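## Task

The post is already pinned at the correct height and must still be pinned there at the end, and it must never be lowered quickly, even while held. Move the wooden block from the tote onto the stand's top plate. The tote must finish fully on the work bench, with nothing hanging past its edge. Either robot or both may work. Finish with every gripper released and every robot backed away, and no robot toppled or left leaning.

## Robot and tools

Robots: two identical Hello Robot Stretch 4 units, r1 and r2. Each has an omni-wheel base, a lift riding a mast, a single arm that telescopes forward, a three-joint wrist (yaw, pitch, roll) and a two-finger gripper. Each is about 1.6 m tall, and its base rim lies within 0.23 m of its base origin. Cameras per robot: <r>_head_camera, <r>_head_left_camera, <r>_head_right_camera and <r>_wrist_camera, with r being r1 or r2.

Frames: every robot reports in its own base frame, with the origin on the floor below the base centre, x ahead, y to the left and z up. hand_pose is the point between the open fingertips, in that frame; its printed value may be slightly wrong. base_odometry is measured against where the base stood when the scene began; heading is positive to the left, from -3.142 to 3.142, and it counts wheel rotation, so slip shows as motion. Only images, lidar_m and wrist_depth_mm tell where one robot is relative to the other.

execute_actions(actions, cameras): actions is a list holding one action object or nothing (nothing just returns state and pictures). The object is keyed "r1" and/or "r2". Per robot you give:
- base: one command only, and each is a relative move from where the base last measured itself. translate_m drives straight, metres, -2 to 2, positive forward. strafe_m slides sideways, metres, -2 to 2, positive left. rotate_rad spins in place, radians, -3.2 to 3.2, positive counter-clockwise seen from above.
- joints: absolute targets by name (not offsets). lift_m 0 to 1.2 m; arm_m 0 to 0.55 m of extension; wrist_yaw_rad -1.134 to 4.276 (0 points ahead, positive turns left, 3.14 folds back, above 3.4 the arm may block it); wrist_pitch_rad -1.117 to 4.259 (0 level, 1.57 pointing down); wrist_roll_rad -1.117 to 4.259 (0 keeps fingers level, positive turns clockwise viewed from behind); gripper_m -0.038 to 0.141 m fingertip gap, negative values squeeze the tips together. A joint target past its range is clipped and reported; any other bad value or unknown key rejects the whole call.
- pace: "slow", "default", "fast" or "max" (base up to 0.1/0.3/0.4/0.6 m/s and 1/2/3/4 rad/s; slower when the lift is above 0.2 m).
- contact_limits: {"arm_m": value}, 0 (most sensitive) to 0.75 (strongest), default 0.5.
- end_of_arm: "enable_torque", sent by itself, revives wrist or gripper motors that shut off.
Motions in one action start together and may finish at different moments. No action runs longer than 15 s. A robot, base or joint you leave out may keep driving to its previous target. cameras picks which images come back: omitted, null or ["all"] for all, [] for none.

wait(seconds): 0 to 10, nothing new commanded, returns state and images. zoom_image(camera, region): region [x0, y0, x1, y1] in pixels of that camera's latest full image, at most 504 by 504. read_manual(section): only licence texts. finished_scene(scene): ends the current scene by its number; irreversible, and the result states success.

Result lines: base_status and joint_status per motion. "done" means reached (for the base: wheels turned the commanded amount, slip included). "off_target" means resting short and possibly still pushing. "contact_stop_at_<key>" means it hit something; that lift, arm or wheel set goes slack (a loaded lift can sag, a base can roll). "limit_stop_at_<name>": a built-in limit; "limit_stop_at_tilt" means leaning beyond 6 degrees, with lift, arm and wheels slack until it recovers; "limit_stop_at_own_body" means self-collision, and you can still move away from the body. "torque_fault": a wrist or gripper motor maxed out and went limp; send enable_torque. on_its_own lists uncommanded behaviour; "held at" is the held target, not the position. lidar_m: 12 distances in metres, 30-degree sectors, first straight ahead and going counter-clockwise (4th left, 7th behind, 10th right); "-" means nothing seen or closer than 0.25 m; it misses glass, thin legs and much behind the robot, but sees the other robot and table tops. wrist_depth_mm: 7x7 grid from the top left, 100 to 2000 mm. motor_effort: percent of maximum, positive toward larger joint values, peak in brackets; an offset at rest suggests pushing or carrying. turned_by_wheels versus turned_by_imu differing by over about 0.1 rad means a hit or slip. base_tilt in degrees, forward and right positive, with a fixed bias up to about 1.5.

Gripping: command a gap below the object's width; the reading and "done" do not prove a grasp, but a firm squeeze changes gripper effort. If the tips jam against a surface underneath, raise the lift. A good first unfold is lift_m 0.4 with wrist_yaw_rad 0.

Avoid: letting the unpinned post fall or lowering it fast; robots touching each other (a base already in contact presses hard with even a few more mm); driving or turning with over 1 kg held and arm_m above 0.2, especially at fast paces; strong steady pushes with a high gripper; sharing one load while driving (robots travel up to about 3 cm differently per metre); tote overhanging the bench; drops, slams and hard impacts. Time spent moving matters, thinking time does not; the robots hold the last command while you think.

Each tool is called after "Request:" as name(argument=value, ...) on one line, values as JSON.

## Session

Request:
execute_actions(actions=[], cameras=["r1_head_left_camera","r2_head_left_camera","r1_wrist_camera","r2_wrist_camera"])

Scene clock: 0.00 s.
r1.base_odometry: x=+0.000 y=+0.000 heading=+0.000 (m, m, rad; r1's odometry frame)
r1.turned_by_wheels: +0.000 (rad since the last result)
r1.turned_by_imu: +0.000 (rad since the last result)
r1.base_tilt: forward=-0.3 right=-0.3 (deg)
r1.lidar_m: 0.74 0.95 2.02 3.52 2.20 1.25 1.26 1.61 5.26 1.20 0.82 0.72
r1.base_status: not commanded
r1.joint_positions: lift_m=+0.242 arm_m=+0.003 wrist_yaw_rad=+3.166 wrist_pitch_rad=+0.007 wrist_roll_rad=+0.001 gripper_m=+0.057
r1.joint_status: not commanded
r1.motor_effort: lift_m=+18 arm_m=+0 wrist_yaw_rad=+0 wrist_pitch_rad=-7 wrist_roll_rad=+1 gripper_m=-3 wheel_0=+0 wheel_1=+0 wheel_2=+0 (%)
r1.hand_pose: x=-0.1171 y=+0.0803 z=+0.4178 quat_wxyz=(-0.012, -0.003, +0.001, +1.000) (m; r1's base frame)
r1.wrist_depth_mm: - 139 210 - - - - / - 111 139 - - - - / - 116 140 1499 1808 - - / 142 140 201 - - - - / 216 - - - - - - / 224 1464 199 1499 196 1537 1537 / 224 960 1025 108 1025 976 1060
r2.base_odometry: x=+0.000 y=+0.000 heading=+0.000 (m, m, rad; r2's odometry frame)
r2.turned_by_wheels: +0.000 (rad since the last result)
r2.turned_by_imu: +0.000 (rad since the last result)
r2.base_tilt: forward=+0.0 right=-0.1 (deg)
r2.lidar_m: 1.15 3.05 3.28 4.05 1.54 1.31 1.98 2.17 0.97 0.72 0.73 0.78
r2.base_status: not commanded
r2.joint_positions: lift_m=+0.256 arm_m=+0.001 wrist_yaw_rad=+3.238 wrist_pitch_rad=+0.009 wrist_roll_rad=-0.011 gripper_m=+0.057
r2.joint_status: not commanded
r2.motor_effort: lift_m=+20 arm_m=+0 wrist_yaw_rad=-1 wrist_pitch_rad=-8 wrist_roll_rad=+0 gripper_m=-3 wheel_0=-1 wheel_1=+0 wheel_2=+1 (%)
r2.hand_pose: x=-0.1233 y=+0.0592 z=+0.4318 quat_wxyz=(-0.048, -0.004, -0.006, +0.999) (m; r2's base frame)
r2.wrist_depth_mm: - 143 142 - - - - / - - 139 - - - - / - 103 138 - - - 1576 / - 115 138 - - - - / 189 - - - - - - / 207 - 213 1921 213 1661 1537 / 206 1205 1118 153 1118 1118 1255
pictures: r1_head_left_camera, r1_wrist_camera, r2_head_left_camera, r2_wrist_camera
Images, in order (width x height): r1_head_left_camera 420x672, r1_wrist_camera 616x392, r2_head_left_camera 420x672, r2_wrist_camera 616x392.

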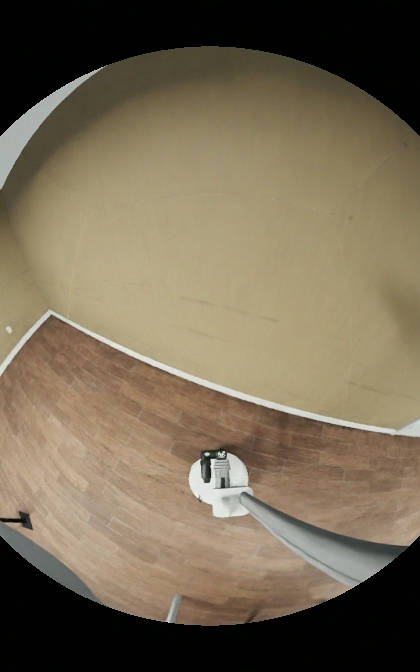

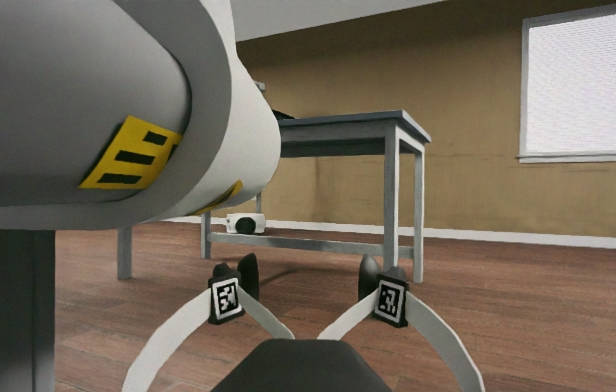

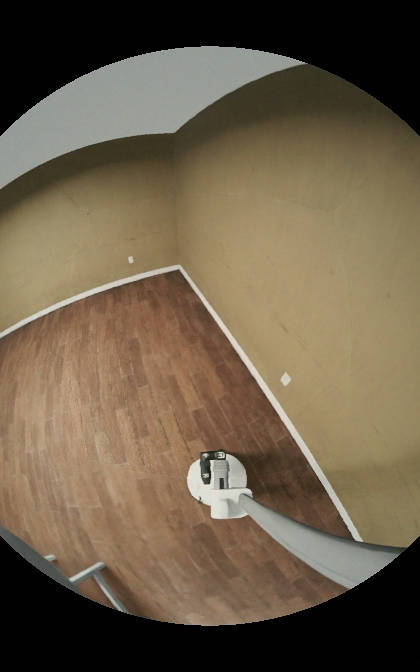

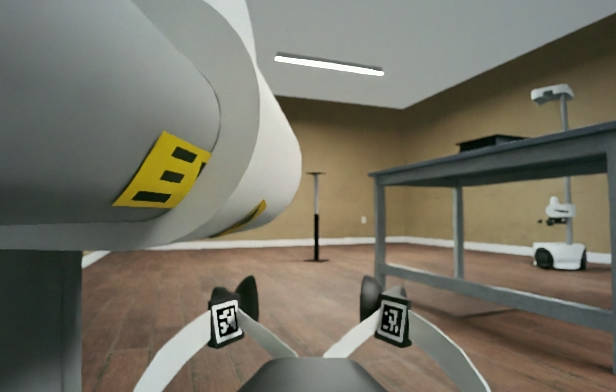

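Same layout; use r1.

Request:
execute_actions(actions=[{"r1":{"base":{"rotate_rad":2.7},"joints":{"lift_m":0.4,"wrist_yaw_rad":0},"pace":"fast"},"r2":{"base":{"rotate_rad":2.9}}}], cameras=[])

Request:
execute_actions(actions=[{"r1":{"base":{"strafe_m":0.8},"joints":{"lift_m":1.1,"wrist_pitch_rad":1.0,"gripper_m":0.11},"pace":"fast"}}], cameras=[])

Request:
execute_actions(actions=[{"r1":{"base":{"translate_m":0.8},"pace":"fast"}}], cameras=["r1_head_camera","r1_wrist_camera","r2_head_camera"])

Scene clock: 3.03 s.
r1.base_odometry: x=+0.000 y=+0.000 heading=+2.700 (m, m, rad; r1's odometry frame)
r1.turned_by_wheels: +2.700 (rad since the last result)
r1.turned_by_imu: +2.752 (rad since the last result)
r1.base_tilt: forward=-0.3 right=-0.2 (deg)
r1.lidar_m: 1.24 1.31 1.76 2.84 1.06 0.77 0.73 0.76 1.06 2.88 3.60 2.19
r1.base_status: done
r1.joint_positions: lift_m=+0.400 arm_m=+0.003 wrist_yaw_rad=+0.001 wrist_pitch_rad=+0.007 wrist_roll_rad=+0.001 gripper_m=+0.057
r1.joint_status: all done
r1.motor_effort: lift_m=+20(22) arm_m=-1(0) wrist_yaw_rad=-1(7) wrist_pitch_rad=-7(8) wrist_roll_rad=+1(2) gripper_m=-2(4) wheel_0=-1(10) wheel_1=+0(7) wheel_2=+0(10) (%)
r1.hand_pose: x=+0.4620 y=-0.0872 z=+0.5760 quat_wxyz=(+1.000, +0.001, +0.003, +0.000) (m; r1's base frame)
r1.wrist_depth_mm: - - - - - - - / - - - - - - - / 1060 1060 - - - - - / - - - - - - - / - - - - - - - / 1756 1708 198 1921 195 - - / 1308 1255 1229 108 1336 1281 1397
r2.base_odometry: x=+0.000 y=+0.000 heading=+2.900 (m, m, rad; r2's odometry frame)
r2.turned_by_wheels: +2.900 (rad since the last result)
r2.turned_by_imu: +2.922 (rad since the last result)
r2.base_tilt: forward=+0.1 right=+0.1 (deg)
r2.lidar_m: 1.58 5.64 1.24 0.80 0.72 0.76 0.94 1.95 3.10 3.86 3.91 1.35
r2.base_status: done
r2.joint_positions: lift_m=+0.256 arm_m=+0.001 wrist_yaw_rad=+3.238 wrist_pitch_rad=+0.009 wrist_roll_rad=-0.011 gripper_m=+0.057
r2.joint_status: not commanded
r2.motor_effort: lift_m=+20(19) arm_m=+0(0) wrist_yaw_rad=-1(1) wrist_pitch_rad=-8(8) wrist_roll_rad=+0(0) gripper_m=-3(5) wheel_0=-2(10) wheel_1=-2(6) wheel_2=-2(10) (%)
r2.hand_pose: x=-0.1233 y=+0.0592 z=+0.4318 quat_wxyz=(-0.048, -0.004, -0.006, +0.999) (m; r2's base frame)
r2.wrist_depth_mm: - 142 141 1430 1008 820 691 / - - 139 1397 1025 798 683 / - 103 138 1205 1008 798 691 / - 114 138 1255 1025 809 676 / 189 - 1983 1366 1025 798 676 / 207 1921 213 1336 214 788 668 / 206 1205 1138 153 931 741 668
pictures: none
No camera images: the call's "cameras" was empty. Leave "cameras" out to get every camera's image.

Scene clock: 6.27 s.
r1.base_odometry: x=-0.342 y=-0.723 heading=+2.700 (m, m, rad; r1's odometry frame)
r1.turned_by_wheels: +0.000 (rad since the last result)
r1.turned_by_imu: +0.001 (rad since the last result)
r1.base_tilt: forward=-0.2 right=-0.3 (deg)
r1.lidar_m: 1.24 1.30 4.64 2.93 1.06 0.76 0.72 0.78 1.05 2.91 2.77 1.29
r1.base_status: done
r1.joint_positions: lift_m=+1.100 arm_m=+0.003 wrist_yaw_rad=+0.000 wrist_pitch_rad=+1.001 wrist_roll_rad=+0.001 gripper_m=+0.110
r1.joint_status: all done
r1.motor_effort: lift_m=+22(23) arm_m=-1(1) wrist_yaw_rad=+1(1) wrist_pitch_rad=-5(6) wrist_roll_rad=+1(1) gripper_m=-2(1) wheel_0=+0(13) wheel_1=+0(10) wheel_2=-1(3) (%)
r1.hand_pose: x=+0.3290 y=-0.0874 z=+1.0349 quat_wxyz=(+0.877, +0.000, +0.480, +0.000) (m; r1's base frame)
r1.wrist_depth_mm: - - 1983 1983 1983 1921 - / 1808 1808 1808 1808 1756 1756 1756 / 1618 1576 1661 1618 1661 1618 1618 / 1464 1464 1464 1499 1464 1499 1464 / 1336 1366 1336 1336 1366 1336 1366 / 1229 1229 1205 1255 216 1205 1229 / 1138 1138 1160 108 1138 1160 1138
r2.base_odometry: x=+0.000 y=+0.000 heading=+2.900 (m, m, rad; r2's odometry frame)
r2.turned_by_wheels: +0.000 (rad since the last result)
r2.turned_by_imu: +0.000 (rad since the last result)
r2.base_tilt: forward=+0.0 right=+0.1 (deg)
r2.lidar_m: 1.54 5.62 1.24 0.81 0.71 0.72 0.94 1.98 3.10 3.86 3.96 1.34
r2.base_status: not commanded
r2.joint_positions: lift_m=+0.256 arm_m=+0.001 wrist_yaw_rad=+3.238 wrist_pitch_rad=+0.009 wrist_roll_rad=-0.011 gripper_m=+0.057
r2.joint_status: not commanded
r2.motor_effort: lift_m=+20(19) arm_m=+0(0) wrist_yaw_rad=+0(1) wrist_pitch_rad=-7(8) wrist_roll_rad=+0(1) gripper_m=-5(3) wheel_0=-2(1) wheel_1=-2(2) wheel_2=-3(2) (%)
r2.hand_pose: x=-0.1233 y=+0.0592 z=+0.4318 quat_wxyz=(-0.048, -0.004, -0.006, +0.999) (m; r2's base frame)
r2.wrist_depth_mm: - 142 142 1397 1042 798 668 / - - 139 1464 1025 798 676 / - 103 138 1182 1025 788 683 / - 114 138 1229 1008 798 668 / 189 - 1983 1397 991 788 668 / 207 1983 213 1336 212 778 676 / 206 1182 1118 153 946 741 668
pictures: none
No camera images: the call's "cameras" was empty. Leave "cameras" out to get every camera's image.

Scene clock: 10.17 s.
r1.base_odometry: x=-1.065 y=-0.381 heading=+2.700 (m, m, rad; r1's odometry frame)
r1.turned_by_wheels: +0.000 (rad since the last result)
r1.turned_by_imu: +0.000 (rad since the last result)
r1.base_tilt: forward=-0.2 right=-0.2 (deg)
r1.lidar_m: 0.43 0.46 0.63 4.45 2.19 1.63 1.54 1.62 2.22 4.28 0.63 0.45
r1.base_status: done
r1.joint_positions: lift_m=+1.100 arm_m=+0.003 wrist_yaw_rad=+0.000 wrist_pitch_rad=+1.001 wrist_roll_rad=+0.001 gripper_m=+0.110
r1.joint_status: not commanded
r1.motor_effort: lift_m=+22(21) arm_m=-1(1) wrist_yaw_rad=+1(0) wrist_pitch_rad=-5(4) wrist_roll_rad=+1(1) gripper_m=-2(3) wheel_0=+1(6) wheel_1=-1(5) wheel_2=+1(8) (%)
r1.hand_pose: x=+0.3290 y=-0.0874 z=+1.0349 quat_wxyz=(+0.877, +0.000, +0.480, +0.000) (m; r1's base frame)
r1.wrist_depth_mm: 809 778 768 809 809 798 831 / 715 691 707 699 707 715 707 / 647 621 603 640 640 640 634 / 591 585 591 580 580 580 580 / 544 544 549 544 539 535 530 / 1229 1205 1205 1229 216 1182 1025 / 1160 1138 1138 108 1160 1138 1138
r2.base_odometry: x=+0.000 y=+0.000 heading=+2.900 (m, m, rad; r2's odometry frame)
r2.turned_by_wheels: +0.000 (rad since the last result)
r2.turned_by_imu: +0.001 (rad since the last result)
r2.base_tilt: forward=+0.2 right=-0.1 (deg)
r2.lidar_m: 1.55 5.63 1.18 0.81 0.73 0.75 0.93 1.98 3.09 3.86 3.95 1.33
r2.base_status: not commanded
r2.joint_positions: lift_m=+0.256 arm_m=+0.001 wrist_yaw_rad=+3.238 wrist_pitch_rad=+0.009 wrist_roll_rad=-0.011 gripper_m=+0.057
r2.joint_status: not commanded
r2.motor_effort: lift_m=+20(19) arm_m=+0(0) wrist_yaw_rad=-1(0) wrist_pitch_rad=-8(7) wrist_roll_rad=+0(0) gripper_m=-3(6) wheel_0=-1(1) wheel_1=-2(2) wheel_2=-2(2) (%)
r2.hand_pose: x=-0.1233 y=+0.0592 z=+0.4318 quat_wxyz=(-0.048, -0.004, -0.006, +0.999) (m; r2's base frame)
r2.wrist_depth_mm: - 142 142 1366 1025 809 683 / - - 139 1366 1008 809 676 / - 103 138 1229 1025 798 676 / - 115 138 1281 1008 798 683 / 189 - 1921 1366 1008 798 668 / 207 1983 213 1336 213 788 668 / 206 1205 1118 153 960 750 683
pictures: r1_head_camera, r1_wrist_camera, r2_head_camera
Images, in order (width x height): r1_head_camera 420x560, r1_wrist_camera 616x392, r2_head_camera 420x560.

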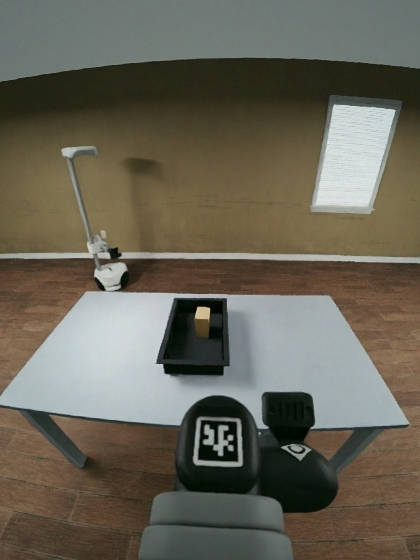

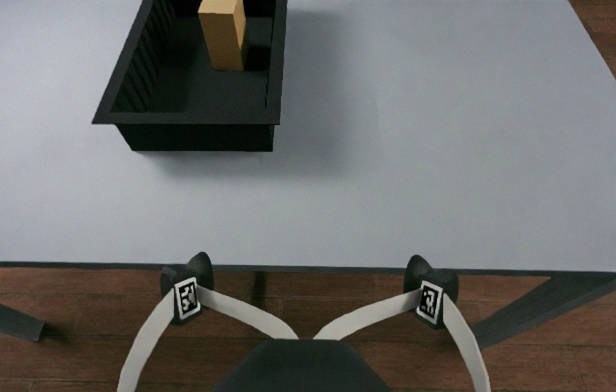

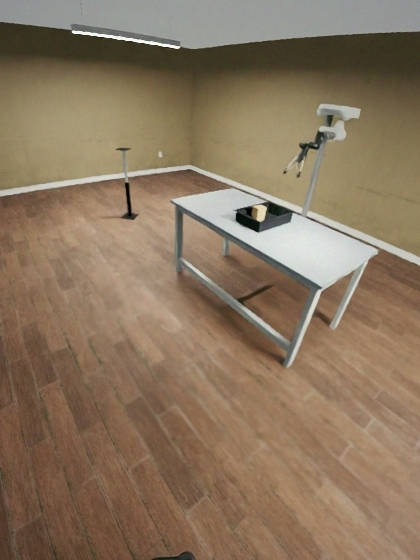

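Request:
execute_actions(actions=[{"r1":{"base":{"strafe_m":0.15},"joints":{"arm_m":0.32,"lift_m":1.02}}}], cameras=[])

Request:
execute_actions(actions=[{"r1":{"base":{"translate_m":0.1}}}], cameras=["r1_wrist_camera"])

Scene clock: 12.43 s.
r1.base_odometry: x=-1.130 y=-0.517 heading=+2.700 (m, m, rad; r1's odometry frame)
r1.turned_by_wheels: +0.000 (rad since the last result)
r1.turned_by_imu: +0.000 (rad since the last result)
r1.base_tilt: forward=-0.3 right=-0.2 (deg)
r1.lidar_m: 0.43 0.45 0.63 4.31 2.20 1.61 1.54 1.63 2.19 4.44 0.63 0.44
r1.base_status: done
r1.joint_positions: lift_m=+1.020 arm_m=+0.319 wrist_yaw_rad=+0.000 wrist_pitch_rad=+1.001 wrist_roll_rad=+0.001 gripper_m=+0.110
r1.joint_status: all done
r1.motor_effort: lift_m=+14(19) arm_m=+6(7) wrist_yaw_rad=+0(1) wrist_pitch_rad=-4(5) wrist_roll_rad=+1(1) gripper_m=-1(1) wheel_0=+2(9) wheel_1=-1(6) wheel_2=+0(2) (%)
r1.hand_pose: x=+0.6454 y=-0.0874 z=+0.9556 quat_wxyz=(+0.877, +0.000, +0.480, +0.000) (m; r1's base frame)
r1.wrist_depth_mm: 676 676 676 676 668 676 676 / 597 603 549 544 580 597 597 / 539 539 525 445 517 539 535 / 492 477 477 484 473 488 484 / 445 404 445 442 407 445 445 / 413 325 315 410 216 404 413 / 384 375 375 108 375 375 382
r2.base_odometry: x=+0.000 y=+0.000 heading=+2.900 (m, m, rad; r2's odometry frame)
r2.turned_by_wheels: +0.000 (rad since the last result)
r2.turned_by_imu: +0.000 (rad since the last result)
r2.base_tilt: forward=+0.0 right=-0.1 (deg)
r2.lidar_m: 1.58 5.65 1.24 0.80 0.72 0.70 0.95 1.97 3.08 3.86 3.94 1.34
r2.base_status: not commanded
r2.joint_positions: lift_m=+0.256 arm_m=+0.001 wrist_yaw_rad=+3.238 wrist_pitch_rad=+0.009 wrist_roll_rad=-0.011 gripper_m=+0.057
r2.joint_status: not commanded
r2.motor_effort: lift_m=+20(20) arm_m=+0(0) wrist_yaw_rad=+0(1) wrist_pitch_rad=-7(7) wrist_roll_rad=+0(0) gripper_m=-3(1) wheel_0=-1(2) wheel_1=-2(2) wheel_2=-2(2) (%)
r2.hand_pose: x=-0.1233 y=+0.0592 z=+0.4318 quat_wxyz=(-0.048, -0.004, -0.006, +0.999) (m; r2's base frame)
r2.wrist_depth_mm: - 143 141 1397 1060 820 683 / - - 138 1397 1025 798 676 / - 103 138 1229 1025 820 691 / - 114 138 1255 1008 809 676 / 189 - 1921 1366 1042 798 683 / 207 1921 213 1366 213 798 668 / 206 1205 1160 153 946 741 668
pictures: none
No camera images: the call's "cameras" was empty. Leave "cameras" out to get every camera's image.

Scene clock: 13.97 s.
r1.base_odometry: x=-1.220 y=-0.474 heading=+2.700 (m, m, rad; r1's odometry frame)
r1.turned_by_wheels: +0.000 (rad since the last result)
r1.turned_by_imu: +0.000 (rad since the last result)
r1.base_tilt: forward=-0.2 right=-0.2 (deg)
r1.lidar_m: 0.31 0.35 0.49 4.32 2.30 1.71 1.65 1.72 2.34 4.43 0.49 0.35
r1.base_status: done
r1.joint_positions: lift_m=+1.020 arm_m=+0.319 wrist_yaw_rad=+0.000 wrist_pitch_rad=+1.001 wrist_roll_rad=+0.001 gripper_m=+0.110
r1.joint_status: not commanded
r1.motor_effort: lift_m=+14(14) arm_m=+6(6) wrist_yaw_rad=+1(0) wrist_pitch_rad=-4(4) wrist_roll_rad=+1(0) gripper_m=-1(2) wheel_0=+2(6) wheel_1=-1(5) wheel_2=+0(6) (%)
r1.hand_pose: x=+0.6454 y=-0.0874 z=+0.9556 quat_wxyz=(+0.877, +0.000, +0.480, +0.000) (m; r1's base frame)
r1.wrist_depth_mm: 1808 1921 1921 1921 1921 1921 1921 / 603 603 484 484 597 591 591 / 544 525 512 500 517 539 535 / 492 473 484 359 473 488 484 / 449 402 445 436 404 445 445 / 413 332 397 410 216 404 410 / 384 310 384 108 342 377 379
r2.base_odometry: x=+0.000 y=+0.000 heading=+2.900 (m, m, rad; r2's odometry frame)
r2.turned_by_wheels: +0.000 (rad since the last result)
r2.turned_by_imu: +0.000 (rad since the last result)
r2.base_tilt: forward=+0.0 right=-0.1 (deg)
r2.lidar_m: 1.55 5.64 1.26 0.81 0.70 0.72 0.92 1.96 3.11 3.84 3.94 1.34
r2.base_status: not commanded
r2.joint_positions: lift_m=+0.256 arm_m=+0.001 wrist_yaw_rad=+3.238 wrist_pitch_rad=+0.009 wrist_roll_rad=-0.011 gripper_m=+0.057
r2.joint_status: not commanded
r2.motor_effort: lift_m=+20(20) arm_m=+0(0) wrist_yaw_rad=-1(0) wrist_pitch_rad=-8(7) wrist_roll_rad=-1(0) gripper_m=-5(4) wheel_0=-2(1) wheel_1=-2(2) wheel_2=-2(2) (%)
r2.hand_pose: x=-0.1233 y=+0.0592 z=+0.4318 quat_wxyz=(-0.048, -0.004, -0.006, +0.999) (m; r2's base frame)
r2.wrist_depth_mm: - 142 142 1430 1008 820 683 / - - 138 1397 1025 809 683 / - 103 138 1182 1008 809 683 / - 115 138 1229 1025 798 676 / 189 - 1983 1336 991 778 676 / 207 1983 213 1397 213 788 676 / 206 1182 1118 153 946 732 668
pictures: r1_wrist_camera
Images, in order (width x height): r1_wrist_camera 616x392.

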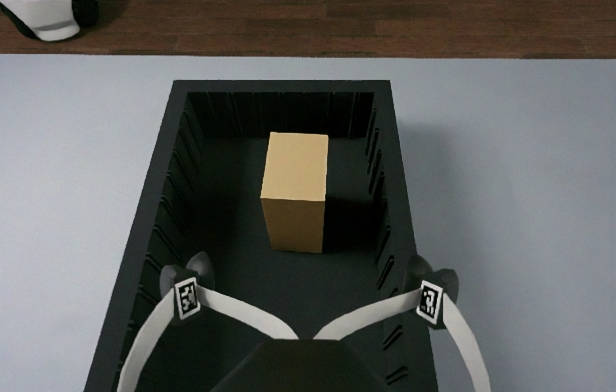

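Request:
execute_actions(actions=[{"r1":{"base":{"strafe_m":0.014},"joints":{"arm_m":0.46,"lift_m":0.91,"gripper_m":0.095}}}], cameras=["r1_wrist_camera"])

Request:
execute_actions(actions=[{"r1":{"joints":{"gripper_m":0.02}}}], cameras=["r1_wrist_camera"])

Request:
execute_actions(actions=[{"r1":{"joints":{"lift_m":1.15}}}], cameras=[])

Request:
execute_actions(actions=[{"r1":{"joints":{"arm_m":0.1},"base":{"strafe_m":-2.0},"pace":"fast"}}], cameras=["r1_wrist_camera","r1_head_camera"])

Scene clock: 15.80 s.
r1.base_odometry: x=-1.226 y=-0.487 heading=+2.700 (m, m, rad; r1's odometry frame)
r1.turned_by_wheels: +0.000 (rad since the last result)
r1.turned_by_imu: +0.000 (rad since the last result)
r1.base_tilt: forward=-0.1 right=-0.2 (deg)
r1.lidar_m: 0.33 0.35 0.48 4.30 2.33 1.69 1.65 1.73 2.36 4.43 0.49 0.35
r1.base_status: done
r1.joint_positions: lift_m=+0.910 arm_m=+0.459 wrist_yaw_rad=+0.000 wrist_pitch_rad=+1.001 wrist_roll_rad=+0.001 gripper_m=+0.095
r1.joint_status: all done
r1.motor_effort: lift_m=+13(14) arm_m=+6(5) wrist_yaw_rad=+1(0) wrist_pitch_rad=-4(5) wrist_roll_rad=+1(1) gripper_m=-2(3) wheel_0=+1(8) wheel_1=-1(5) wheel_2=+0(1) (%)
r1.hand_pose: x=+0.7854 y=-0.0874 z=+0.8456 quat_wxyz=(+0.877, +0.000, +0.480, +0.000) (m; r1's base frame)
r1.wrist_depth_mm: 1618 1708 1756 1708 1708 1708 1708 / 445 439 439 442 439 436 436 / 399 297 330 329 315 387 394 / 362 297 355 216 343 345 359 / 319 298 325 197 307 248 327 / 224 281 191 182 194 221 301 / 207 272 278 108 278 201 281
r2.base_odometry: x=+0.000 y=+0.000 heading=+2.900 (m, m, rad; r2's odometry frame)
r2.turned_by_wheels: +0.000 (rad since the last result)
r2.turned_by_imu: +0.000 (rad since the last result)
r2.base_tilt: forward=+0.1 right=+0.0 (deg)
r2.lidar_m: 1.55 5.65 1.21 0.80 0.72 0.72 0.93 1.96 3.11 3.87 3.93 1.34
r2.base_status: not commanded
r2.joint_positions: lift_m=+0.256 arm_m=+0.001 wrist_yaw_rad=+3.238 wrist_pitch_rad=+0.009 wrist_roll_rad=-0.011 gripper_m=+0.057
r2.joint_status: not commanded
r2.motor_effort: lift_m=+20(20) arm_m=+0(0) wrist_yaw_rad=+0(1) wrist_pitch_rad=-7(7) wrist_roll_rad=-1(0) gripper_m=-2(6) wheel_0=-2(2) wheel_1=-2(2) wheel_2=-2(2) (%)
r2.hand_pose: x=-0.1233 y=+0.0592 z=+0.4318 quat_wxyz=(-0.048, -0.004, -0.006, +0.999) (m; r2's base frame)
r2.wrist_depth_mm: - 143 142 1430 1008 820 683 / - - 138 1397 1025 798 676 / - 103 138 1182 1008 809 683 / - 115 138 1255 1025 798 676 / 189 - 1921 1366 1008 788 683 / 208 1863 213 1366 212 788 668 / 206 1205 1118 153 946 741 676
pictures: r1_wrist_camera
Images, in order (width x height): r1_wrist_camera 616x392.

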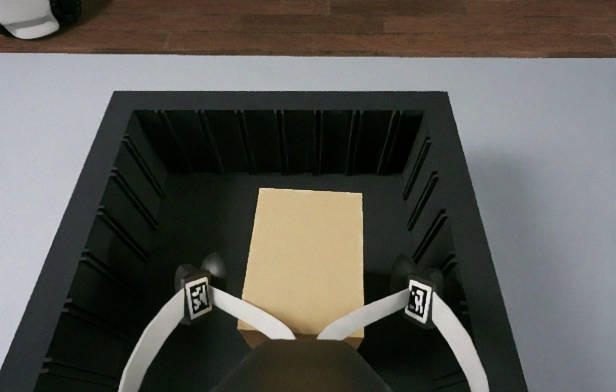

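Scene clock: 17.37 s.
r1.base_odometry: x=-1.226 y=-0.487 heading=+2.700 (m, m, rad; r1's odometry frame)
r1.turned_by_wheels: +0.000 (rad since the last result)
r1.turned_by_imu: +0.000 (rad since the last result)
r1.base_tilt: forward=-0.2 right=-0.3 (deg)
r1.lidar_m: 0.33 0.36 0.49 4.30 2.32 1.72 1.63 1.73 2.36 4.44 0.48 0.35
r1.base_status: not commanded
r1.joint_positions: lift_m=+0.910 arm_m=+0.459 wrist_yaw_rad=+0.000 wrist_pitch_rad=+1.003 wrist_roll_rad=+0.001 gripper_m=+0.020
r1.joint_status: all done
r1.motor_effort: lift_m=+14(14) arm_m=+6(6) wrist_yaw_rad=+1(0) wrist_pitch_rad=-8(9) wrist_roll_rad=+1(1) gripper_m=-22(21) wheel_0=+0(1) wheel_1=-1(1) wheel_2=+0(1) (%)
r1.hand_pose: x=+0.7850 y=-0.0874 z=+0.8453 quat_wxyz=(+0.877, +0.000, +0.481, +0.000) (m; r1's base frame)
r1.wrist_depth_mm: 1661 1756 1708 1661 1708 1708 1708 / 439 436 439 436 439 436 439 / 394 297 329 332 317 384 389 / 357 297 353 205 342 343 355 / 317 298 325 187 306 251 325 / 222 262 183 173 183 217 301 / 206 271 278 108 276 198 279
r2.base_odometry: x=+0.000 y=+0.000 heading=+2.900 (m, m, rad; r2's odometry frame)
r2.turned_by_wheels: +0.000 (rad since the last result)
r2.turned_by_imu: +0.000 (rad since the last result)
r2.base_tilt: forward=+0.0 right=+0.1 (deg)
r2.lidar_m: 1.58 5.63 1.25 0.78 0.72 0.72 0.93 1.98 3.11 3.87 3.95 1.33
r2.base_status: not commanded
r2.joint_positions: lift_m=+0.256 arm_m=+0.001 wrist_yaw_rad=+3.238 wrist_pitch_rad=+0.009 wrist_roll_rad=-0.011 gripper_m=+0.057
r2.joint_status: not commanded
r2.motor_effort: lift_m=+19(19) arm_m=+0(0) wrist_yaw_rad=-1(0) wrist_pitch_rad=-8(7) wrist_roll_rad=+0(1) gripper_m=-6(5) wheel_0=-2(2) wheel_1=-2(2) wheel_2=-2(2) (%)
r2.hand_pose: x=-0.1233 y=+0.0592 z=+0.4318 quat_wxyz=(-0.048, -0.004, -0.006, +0.999) (m; r2's base frame)
r2.wrist_depth_mm: - 142 141 1397 1025 809 683 / - - 138 1397 1042 820 683 / - 103 138 1205 1042 798 683 / - 115 138 1229 1025 788 683 / 189 - 1983 1366 1008 798 668 / 208 1921 213 1336 213 798 668 / 206 1205 1118 153 931 750 668
pictures: r1_wrist_camera
Images, in order (width x height): r1_wrist_camera 616x392.

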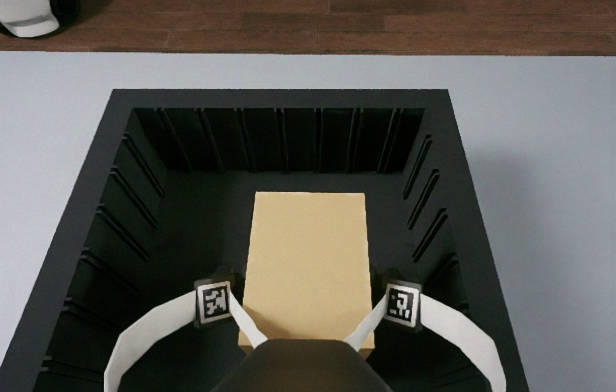

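Scene clock: 19.43 s.
r1.base_odometry: x=-1.226 y=-0.487 heading=+2.700 (m, m, rad; r1's odometry frame)
r1.turned_by_wheels: +0.000 (rad since the last result)
r1.turned_by_imu: +0.000 (rad since the last result)
r1.base_tilt: forward=-0.2 right=-0.2 (deg)
r1.lidar_m: 0.32 0.35 0.50 4.28 2.32 1.72 1.64 1.70 2.34 4.44 0.48 0.35
r1.base_status: not commanded
r1.joint_positions: lift_m=+1.150 arm_m=+0.459 wrist_yaw_rad=+0.000 wrist_pitch_rad=+1.003 wrist_roll_rad=+0.001 gripper_m=+0.020
r1.joint_status: all done
r1.motor_effort: lift_m=+23(24) arm_m=+6(6) wrist_yaw_rad=+1(0) wrist_pitch_rad=-9(8) wrist_roll_rad=+2(2) gripper_m=-20(19) wheel_0=+0(0) wheel_1=-1(1) wheel_2=-1(0) (%)
r1.hand_pose: x=+0.7850 y=-0.0874 z=+1.0846 quat_wxyz=(+0.877, +0.000, +0.481, +0.000) (m; r1's base frame)
r1.wrist_depth_mm: 1756 - - - - - - / 1863 1863 1863 1863 1808 1863 1863 / 1661 1661 1661 1708 1661 1661 1756 / 647 640 634 205 634 634 640 / 585 585 508 187 539 585 580 / 535 539 183 173 183 535 535 / 500 488 459 108 462 488 496
r2.base_odometry: x=+0.000 y=+0.000 heading=+2.900 (m, m, rad; r2's odometry frame)
r2.turned_by_wheels: +0.000 (rad since the last result)
r2.turned_by_imu: +0.000 (rad since the last result)
r2.base_tilt: forward=+0.0 right=+0.0 (deg)
r2.lidar_m: 1.56 5.64 1.21 0.75 0.72 0.73 0.93 2.02 3.11 3.88 3.96 1.32
r2.base_status: not commanded
r2.joint_positions: lift_m=+0.256 arm_m=+0.001 wrist_yaw_rad=+3.238 wrist_pitch_rad=+0.009 wrist_roll_rad=-0.011 gripper_m=+0.057
r2.joint_status: not commanded
r2.motor_effort: lift_m=+20(20) arm_m=+0(0) wrist_yaw_rad=+0(0) wrist_pitch_rad=-8(7) wrist_roll_rad=+0(1) gripper_m=-3(4) wheel_0=-2(1) wheel_1=-2(2) wheel_2=-2(2) (%)
r2.hand_pose: x=-0.1233 y=+0.0592 z=+0.4318 quat_wxyz=(-0.048, -0.004, -0.006, +0.999) (m; r2's base frame)
r2.wrist_depth_mm: - 143 142 1397 1025 820 683 / - - 138 1397 1025 809 676 / - 103 138 1205 1008 809 676 / - 114 138 1255 1008 809 676 / 189 - 1921 1366 1025 788 668 / 206 1983 213 1336 214 798 668 / 206 1205 1138 153 946 741 668
pictures: none
No camera images: the call's "cameras" was empty. Leave "cameras" out to get every camera's image.

Scene clock: 27.10 s.
r1.base_odometry: x=-0.371 y=+1.321 heading=+2.700 (m, m, rad; r1's odometry frame)
r1.turned_by_wheels: +0.000 (rad since the last result)
r1.turned_by_imu: -0.005 (rad since the last result)
r1.base_tilt: forward=-0.2 right=-0.3 (deg)
r1.lidar_m: 3.05 3.22 1.24 1.32 2.37 1.72 1.64 1.71 2.34 2.42 2.52 0.85
r1.base_status: done
r1.joint_positions: lift_m=+1.150 arm_m=+0.101 wrist_yaw_rad=+0.000 wrist_pitch_rad=+1.003 wrist_roll_rad=+0.001 gripper_m=+0.020
r1.joint_status: all done
r1.motor_effort: lift_m=+22(23) arm_m=-6(7) wrist_yaw_rad=+1(1) wrist_pitch_rad=-8(10) wrist_roll_rad=+1(1) gripper_m=-23(19) wheel_0=+0(9) wheel_1=-1(9) wheel_2=-1(3) (%)
r1.hand_pose: x=+0.4272 y=-0.0875 z=+1.0847 quat_wxyz=(+0.877, +0.001, +0.481, +0.000) (m; r1's base frame)
r1.wrist_depth_mm: - - - - - 603 - / 1863 1863 1921 1863 1863 654 1808 / 1661 1661 1708 1708 1661 1661 1661 / 1537 1537 1499 204 1499 1537 1537 / 1397 1397 1397 187 1336 1397 1397 / 1281 1308 183 173 183 1281 1281 / 1205 1182 1205 108 1205 1160 1205
r2.base_odometry: x=+0.000 y=+0.000 heading=+2.900 (m, m, rad; r2's odometry frame)
r2.turned_by_wheels: +0.000 (rad since the last result)
r2.turned_by_imu: +0.001 (rad since the last result)
r2.base_tilt: forward=+0.1 right=+0.0 (deg)
r2.lidar_m: 1.52 5.64 1.26 0.79 0.72 0.74 0.94 1.99 3.12 3.88 3.93 1.34
r2.base_status: not commanded
r2.joint_positions: lift_m=+0.256 arm_m=+0.001 wrist_yaw_rad=+3.238 wrist_pitch_rad=+0.009 wrist_roll_rad=-0.011 gripper_m=+0.057
r2.joint_status: not commanded
r2.motor_effort: lift_m=+20(19) arm_m=+0(1) wrist_yaw_rad=-1(1) wrist_pitch_rad=-8(8) wrist_roll_rad=+0(0) gripper_m=-5(6) wheel_0=-1(2) wheel_1=-2(2) wheel_2=-2(2) (%)
r2.hand_pose: x=-0.1233 y=+0.0592 z=+0.4318 quat_wxyz=(-0.048, -0.004, -0.006, +0.999) (m; r2's base frame)
r2.wrist_depth_mm: - 142 142 1430 1025 798 668 / - - 138 1397 1025 809 676 / - 103 138 1205 1025 809 668 / - 114 138 1255 1008 798 683 / 189 - 1983 1397 1008 788 676 / 206 1863 213 1366 213 798 668 / 205 1205 1138 153 960 741 676
pictures: r1_head_camera, r1_wrist_camera
Images, in order (width x height): r1_head_camera 420x560, r1_wrist_camera 616x392.

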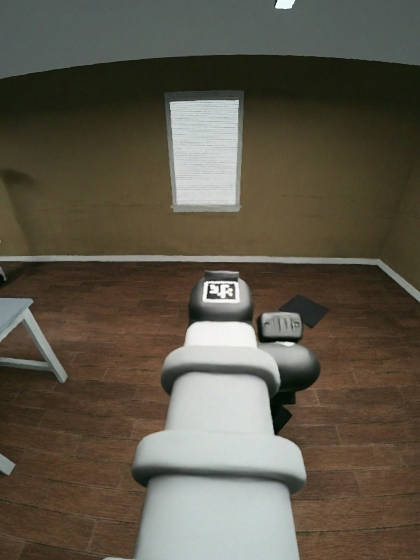

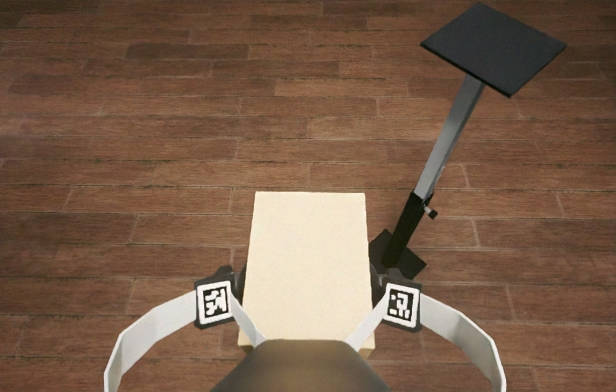

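Request:
execute_actions(actions=[{"r1":{"joints":{"arm_m":0.53,"lift_m":1.16},"base":{"strafe_m":-0.272}}}], cameras=["r1_wrist_camera","r1_head_right_camera"])

Request:
zoom_image(camera="r1_head_right_camera", region=[140,240,300,400])

Scene clock: 29.70 s.
r1.base_odometry: x=-0.255 y=+1.567 heading=+2.700 (m, m, rad; r1's odometry frame)
r1.turned_by_wheels: +0.000 (rad since the last result)
r1.turned_by_imu: -0.001 (rad since the last result)
r1.base_tilt: forward=-0.2 right=-0.2 (deg)
r1.lidar_m: 0.76 3.18 1.51 1.50 2.36 1.72 1.63 1.69 2.22 2.15 2.24 3.04
r1.base_status: done
r1.joint_positions: lift_m=+1.160 arm_m=+0.529 wrist_yaw_rad=+0.000 wrist_pitch_rad=+1.003 wrist_roll_rad=+0.001 gripper_m=+0.020
r1.joint_status: all done
r1.motor_effort: lift_m=+22(24) arm_m=+6(6) wrist_yaw_rad=+0(2) wrist_pitch_rad=-8(10) wrist_roll_rad=+2(0) gripper_m=-20(22) wheel_0=+0(9) wheel_1=+0(7) wheel_2=-1(0) (%)
r1.hand_pose: x=+0.8550 y=-0.0874 z=+1.0947 quat_wxyz=(+0.877, +0.000, +0.481, +0.000) (m; r1's base frame)
r1.wrist_depth_mm: - - - - - - - / 1863 1921 1863 1863 1921 1863 1863 / 1708 1708 1661 1708 1708 1708 1661 / 1576 1499 1537 205 1537 1499 1537 / 1397 1430 1430 187 1397 1397 1397 / 1336 1336 183 173 183 1308 1281 / 1182 1205 1182 108 1182 1205 1205
r2.base_odometry: x=+0.000 y=+0.000 heading=+2.900 (m, m, rad; r2's odometry frame)
r2.turned_by_wheels: +0.000 (rad since the last result)
r2.turned_by_imu: +0.000 (rad since the last result)
r2.base_tilt: forward=+0.1 right=+0.0 (deg)
r2.lidar_m: 1.54 3.83 1.25 0.77 0.72 0.73 0.96 2.03 3.09 3.88 3.98 1.32
r2.base_status: not commanded
r2.joint_positions: lift_m=+0.256 arm_m=+0.001 wrist_yaw_rad=+3.238 wrist_pitch_rad=+0.009 wrist_roll_rad=-0.011 gripper_m=+0.057
r2.joint_status: not commanded
r2.motor_effort: lift_m=+19(19) arm_m=+0(0) wrist_yaw_rad=-1(0) wrist_pitch_rad=-7(8) wrist_roll_rad=-1(0) gripper_m=-5(5) wheel_0=-2(2) wheel_1=-2(2) wheel_2=-3(2) (%)
r2.hand_pose: x=-0.1233 y=+0.0592 z=+0.4318 quat_wxyz=(-0.048, -0.004, -0.006, +0.999) (m; r2's base frame)
r2.wrist_depth_mm: - 142 141 1397 1025 809 691 / - - 139 1397 1008 798 683 / - 103 138 1229 1042 809 683 / - 115 138 1255 1042 798 676 / 188 - 1921 1336 991 798 676 / 206 1921 214 1336 213 788 668 / 206 1182 1118 153 960 732 676
pictures: r1_head_right_camera, r1_wrist_camera
Images, in order (width x height): r1_head_right_camera 420x672, r1_wrist_camera 616x392.

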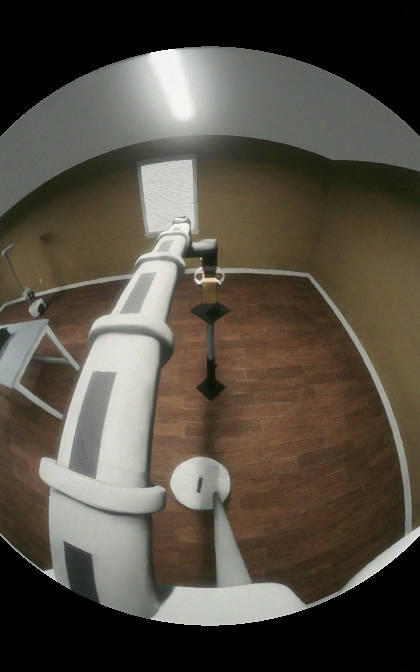

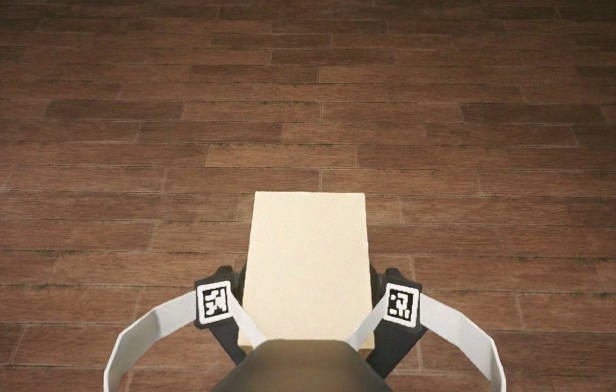

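Region (140, 240, 300, 400) of r1_head_right_camera's 420x672 image, scaled by 3.150, with more detail than that image has.

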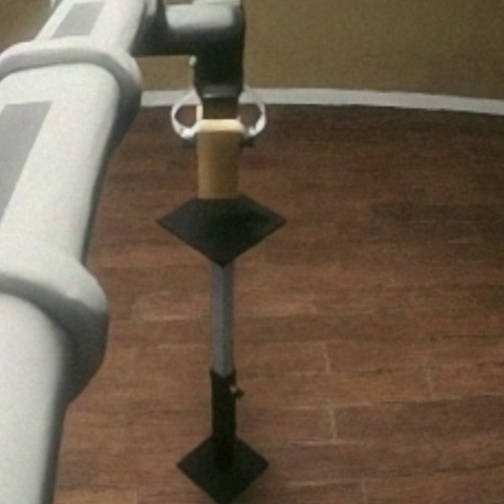

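Request:
execute_actions(actions=[{"r1":{"joints":{"arm_m":0.545,"lift_m":1.105},"base":{"strafe_m":-0.008},"pace":"slow"}}], cameras=["r1_wrist_camera","r1_head_right_camera"])

Request:
zoom_image(camera="r1_head_right_camera", region=[140,240,300,400])

Scene clock: 31.20 s.
r1.base_odometry: x=-0.251 y=+1.574 heading=+2.700 (m, m, rad; r1's odometry frame)
r1.turned_by_wheels: +0.000 (rad since the last result)
r1.turned_by_imu: +0.000 (rad since the last result)
r1.base_tilt: forward=-0.2 right=-0.2 (deg)
r1.lidar_m: 0.76 3.20 1.52 1.51 2.35 1.72 1.63 1.69 2.23 2.14 2.23 3.03
r1.base_status: done
r1.joint_positions: lift_m=+1.105 arm_m=+0.544 wrist_yaw_rad=+0.000 wrist_pitch_rad=+1.003 wrist_roll_rad=+0.001 gripper_m=+0.020
r1.joint_status: all done
r1.motor_effort: lift_m=+14(20) arm_m=+6(6) wrist_yaw_rad=+0(1) wrist_pitch_rad=-9(9) wrist_roll_rad=+0(2) gripper_m=-20(21) wheel_0=+1(6) wheel_1=-1(4) wheel_2=+0(1) (%)
r1.hand_pose: x=+0.8700 y=-0.0874 z=+1.0403 quat_wxyz=(+0.877, +0.000, +0.481, +0.000) (m; r1's base frame)
r1.wrist_depth_mm: - - - - - - - / 1808 1808 1808 1808 1756 1808 1756 / 1618 1618 1618 1576 1618 1618 1618 / 1499 1464 1464 204 1464 1464 1464 / 1336 1336 1366 187 1366 1336 1336 / 1255 1255 183 173 183 1229 1229 / 1182 1138 310 108 310 1138 1138
r2.base_odometry: x=+0.000 y=+0.000 heading=+2.900 (m, m, rad; r2's odometry frame)
r2.turned_by_wheels: +0.000 (rad since the last result)
r2.turned_by_imu: +0.000 (rad since the last result)
r2.base_tilt: forward=+0.0 right=-0.1 (deg)
r2.lidar_m: 1.56 3.82 1.25 0.81 0.73 0.73 0.93 1.93 3.09 3.87 3.95 1.34
r2.base_status: not commanded
r2.joint_positions: lift_m=+0.256 arm_m=+0.001 wrist_yaw_rad=+3.238 wrist_pitch_rad=+0.009 wrist_roll_rad=-0.011 gripper_m=+0.057
r2.joint_status: not commanded
r2.motor_effort: lift_m=+19(19) arm_m=+0(0) wrist_yaw_rad=+0(1) wrist_pitch_rad=-8(8) wrist_roll_rad=+0(0) gripper_m=-1(4) wheel_0=-1(1) wheel_1=-2(2) wheel_2=-2(2) (%)
r2.hand_pose: x=-0.1233 y=+0.0592 z=+0.4318 quat_wxyz=(-0.048, -0.004, -0.006, +0.999) (m; r2's base frame)
r2.wrist_depth_mm: - 143 142 1397 1025 820 691 / - - 138 1397 1042 831 676 / - 103 138 1205 1025 809 676 / - 114 138 1281 1008 809 668 / 188 - 1921 1397 1025 809 668 / 207 1983 214 1366 213 788 676 / 206 1229 1098 153 960 759 668
pictures: r1_head_right_camera, r1_wrist_camera
Images, in order (width x height): r1_head_right_camera 420x672, r1_wrist_camera 616x392.

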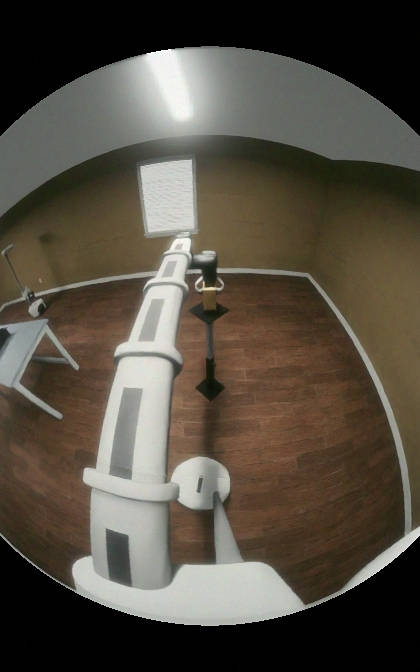

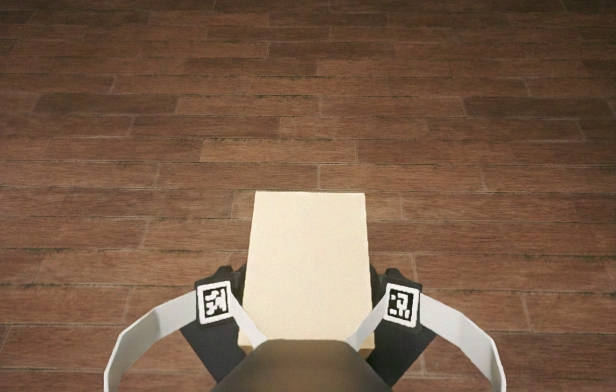

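Region (140, 240, 300, 400) of r1_head_right_camera's 420x672 image, scaled by 3.150, with more detail than that image has.

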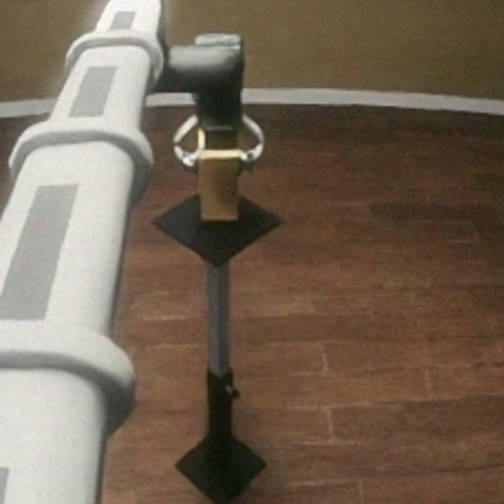

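Request:
execute_actions(actions=[{"r1":{"joints":{"lift_m":1.073},"pace":"slow"}}], cameras=["r1_wrist_camera"])

Request:
execute_actions(actions=[{"r1":{"joints":{"gripper_m":0.11}}}], cameras=[])

Request:
execute_actions(actions=[{"r1":{"joints":{"arm_m":0.1}}}], cameras=["r1_wrist_camera","r2_head_camera"])

Scene clock: 32.50 s.
r1.base_odometry: x=-0.251 y=+1.574 heading=+2.700 (m, m, rad; r1's odometry frame)
r1.turned_by_wheels: +0.000 (rad since the last result)
r1.turned_by_imu: +0.000 (rad since the last result)
r1.base_tilt: forward=-0.2 right=-0.3 (deg)
r1.lidar_m: 0.76 3.21 1.52 1.50 2.36 1.70 1.63 1.71 2.22 2.14 2.24 3.01
r1.base_status: not commanded
r1.joint_positions: lift_m=+1.073 arm_m=+0.544 wrist_yaw_rad=+0.000 wrist_pitch_rad=+1.003 wrist_roll_rad=+0.001 gripper_m=+0.020
r1.joint_status: all done
r1.motor_effort: lift_m=+14(15) arm_m=+6(6) wrist_yaw_rad=+0(1) wrist_pitch_rad=-9(9) wrist_roll_rad=+1(0) gripper_m=-22(19) wheel_0=+1(1) wheel_1=-1(1) wheel_2=+0(0) (%)
r1.hand_pose: x=+0.8700 y=-0.0874 z=+1.0083 quat_wxyz=(+0.877, +0.000, +0.481, +0.000) (m; r1's base frame)
r1.wrist_depth_mm: - - 1983 1921 1983 1983 1921 / 1756 1756 1756 1756 1708 1756 1708 / 1576 1576 1576 1576 1537 1576 1576 / 1430 1430 1430 205 1397 1430 1430 / 1308 1308 1308 187 1281 1336 1281 / 1229 1205 183 173 183 1229 1205 / 1118 1098 278 108 276 1118 1138
r2.base_odometry: x=+0.000 y=+0.000 heading=+2.900 (m, m, rad; r2's odometry frame)
r2.turned_by_wheels: +0.000 (rad since the last result)
r2.turned_by_imu: +0.000 (rad since the last result)
r2.base_tilt: forward=+0.0 right=+0.0 (deg)
r2.lidar_m: 1.54 3.83 1.28 0.81 0.72 0.73 0.93 2.00 3.10 3.88 3.94 1.33
r2.base_status: not commanded
r2.joint_positions: lift_m=+0.256 arm_m=+0.001 wrist_yaw_rad=+3.238 wrist_pitch_rad=+0.009 wrist_roll_rad=-0.011 gripper_m=+0.057
r2.joint_status: not commanded
r2.motor_effort: lift_m=+19(20) arm_m=+0(0) wrist_yaw_rad=-1(0) wrist_pitch_rad=-9(8) wrist_roll_rad=+1(0) gripper_m=-4(4) wheel_0=-1(2) wheel_1=-2(2) wheel_2=-2(2) (%)
r2.hand_pose: x=-0.1233 y=+0.0592 z=+0.4318 quat_wxyz=(-0.048, -0.004, -0.006, +0.999) (m; r2's base frame)
r2.wrist_depth_mm: - 143 142 1366 1060 809 683 / - - 138 1397 1042 809 668 / - 103 138 1205 1025 798 676 / - 114 138 1255 991 798 683 / 189 - 1921 1397 1008 798 676 / 207 1921 213 1336 213 798 668 / 206 1182 1138 153 931 732 661
pictures: r1_wrist_camera
Images, in order (width x height): r1_wrist_camera 616x392.

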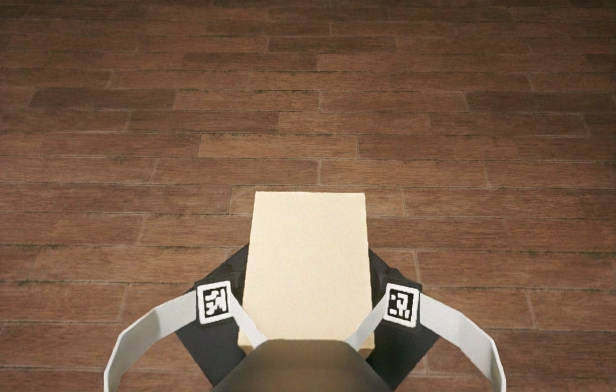

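Scene clock: 34.23 s.
r1.base_odometry: x=-0.251 y=+1.574 heading=+2.700 (m, m, rad; r1's odometry frame)
r1.turned_by_wheels: +0.000 (rad since the last result)
r1.turned_by_imu: +0.000 (rad since the last result)
r1.base_tilt: forward=-0.2 right=-0.2 (deg)
r1.lidar_m: 0.75 3.19 1.51 1.52 2.32 1.70 1.64 1.72 2.24 2.14 2.22 3.03
r1.base_status: not commanded
r1.joint_positions: lift_m=+1.073 arm_m=+0.544 wrist_yaw_rad=-0.001 wrist_pitch_rad=+1.001 wrist_roll_rad=+0.001 gripper_m=+0.110
r1.joint_status: all done
r1.motor_effort: lift_m=+14(14) arm_m=+6(6) wrist_yaw_rad=+2(2) wrist_pitch_rad=-3(9) wrist_roll_rad=+1(1) gripper_m=-2(21) wheel_0=+1(1) wheel_1=-1(1) wheel_2=+0(0) (%)
r1.hand_pose: x=+0.8704 y=-0.0875 z=+1.0086 quat_wxyz=(+0.877, +0.001, +0.480, +0.000) (m; r1's base frame)
r1.wrist_depth_mm: - - - - - 1983 1983 / 1756 1756 1708 1808 1708 1756 1756 / 1618 1618 1576 1576 1576 1576 1618 / 1464 1430 1430 209 1430 1430 1397 / 1308 1308 1281 191 1308 1308 1336 / 1229 1205 200 176 198 1182 1229 / 1098 1118 281 108 277 1118 1118
r2.base_odometry: x=+0.000 y=+0.000 heading=+2.900 (m, m, rad; r2's odometry frame)
r2.turned_by_wheels: +0.000 (rad since the last result)
r2.turned_by_imu: +0.000 (rad since the last result)
r2.base_tilt: forward=+0.1 right=+0.0 (deg)
r2.lidar_m: 1.54 3.82 1.26 0.78 0.72 0.73 0.94 1.95 3.10 3.87 3.95 1.32
r2.base_status: not commanded
r2.joint_positions: lift_m=+0.256 arm_m=+0.001 wrist_yaw_rad=+3.238 wrist_pitch_rad=+0.009 wrist_roll_rad=-0.011 gripper_m=+0.057
r2.joint_status: not commanded
r2.motor_effort: lift_m=+20(19) arm_m=-1(0) wrist_yaw_rad=-1(1) wrist_pitch_rad=-8(8) wrist_roll_rad=+0(0) gripper_m=-4(1) wheel_0=-1(1) wheel_1=-2(2) wheel_2=-2(2) (%)
r2.hand_pose: x=-0.1233 y=+0.0592 z=+0.4318 quat_wxyz=(-0.048, -0.004, -0.006, +0.999) (m; r2's base frame)
r2.wrist_depth_mm: - 142 142 1397 1025 798 676 / - - 139 1366 1042 820 676 / - 103 138 1205 1025 798 676 / - 115 138 1255 1025 809 676 / 189 - 1983 1336 1025 788 676 / 207 1921 213 1336 213 798 661 / 206 1182 1118 154 960 741 661
pictures: none
No camera images: the call's "cameras" was empty. Leave "cameras" out to get every camera's image.

Scene clock: 36.63 s.
r1.base_odometry: x=-0.251 y=+1.574 heading=+2.700 (m, m, rad; r1's odometry frame)
r1.turned_by_wheels: +0.000 (rad since the last result)
r1.turned_by_imu: -0.001 (rad since the last result)
r1.base_tilt: forward=-0.2 right=-0.3 (deg)
r1.lidar_m: 0.76 3.19 1.51 1.51 2.36 1.71 1.64 1.69 2.23 2.15 2.24 3.02
r1.base_status: not commanded
r1.joint_positions: lift_m=+1.073 arm_m=+0.101 wrist_yaw_rad=+0.000 wrist_pitch_rad=+1.002 wrist_roll_rad=+0.001 gripper_m=+0.110
r1.joint_status: all done
r1.motor_effort: lift_m=+14(14) arm_m=-6(6) wrist_yaw_rad=+1(2) wrist_pitch_rad=-5(5) wrist_roll_rad=+1(1) gripper_m=-3(1) wheel_0=+1(1) wheel_1=-1(1) wheel_2=+0(0) (%)
r1.hand_pose: x=+0.4275 y=-0.0874 z=+1.0085 quat_wxyz=(+0.877, +0.001, +0.480, +0.000) (m; r1's base frame)
r1.wrist_depth_mm: - - - 500 1921 1983 1983 / 1756 1756 1756 1756 1756 1756 1756 / 1618 1618 1618 1576 1576 1576 1576 / 1464 1397 1430 1397 1397 1430 1430 / 1336 1336 1336 1308 1336 1308 1336 / 1229 1205 1182 1229 215 1205 1229 / 1118 1118 1138 108 1138 1098 1118
r2.base_odometry: x=+0.000 y=+0.000 heading=+2.900 (m, m, rad; r2's odometry frame)
r2.turned_by_wheels: +0.000 (rad since the last result)
r2.turned_by_imu: +0.000 (rad since the last result)
r2.base_tilt: forward=-0.1 right=+0.0 (deg)
r2.lidar_m: 1.55 3.84 1.23 0.80 0.72 0.72 0.94 1.99 3.08 3.86 3.95 1.32
r2.base_status: not commanded
r2.joint_positions: lift_m=+0.256 arm_m=+0.001 wrist_yaw_rad=+3.238 wrist_pitch_rad=+0.009 wrist_roll_rad=-0.011 gripper_m=+0.057
r2.joint_status: not commanded
r2.motor_effort: lift_m=+20(19) arm_m=+0(0) wrist_yaw_rad=-1(0) wrist_pitch_rad=-7(8) wrist_roll_rad=+0(1) gripper_m=-4(3) wheel_0=-2(1) wheel_1=-2(2) wheel_2=-2(2) (%)
r2.hand_pose: x=-0.1233 y=+0.0592 z=+0.4318 quat_wxyz=(-0.048, -0.004, -0.006, +0.999) (m; r2's base frame)
r2.wrist_depth_mm: - 143 142 1430 1008 798 691 / - - 138 1397 1025 820 683 / - 103 138 1229 1025 798 683 / - 114 138 1255 1025 820 676 / 189 - 1983 1336 1008 820 668 / 208 1983 213 1336 213 798 683 / 206 1205 1118 153 946 741 668
pictures: r1_wrist_camera, r2_head_camera
Images, in order (width x height): r1_wrist_camera 616x392, r2_head_camera 420x560.

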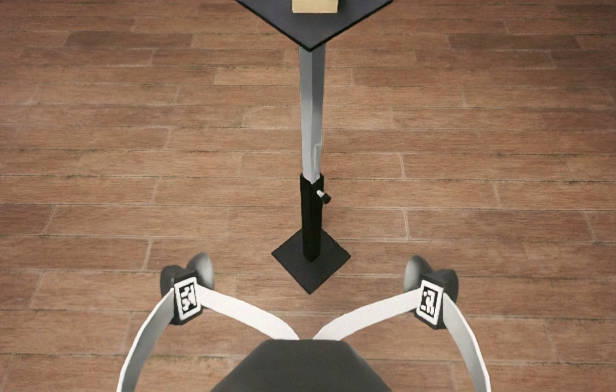

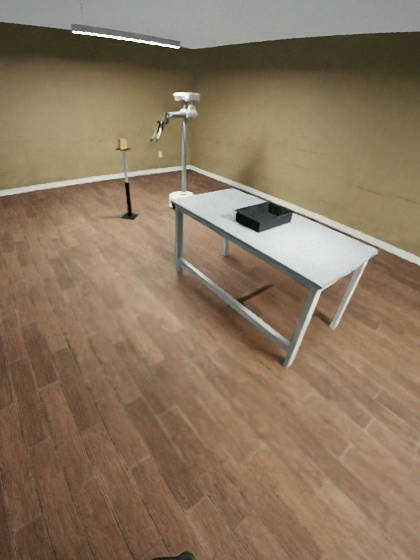

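Request:
finished_scene(scene=2)

The scene is finished: the task was done.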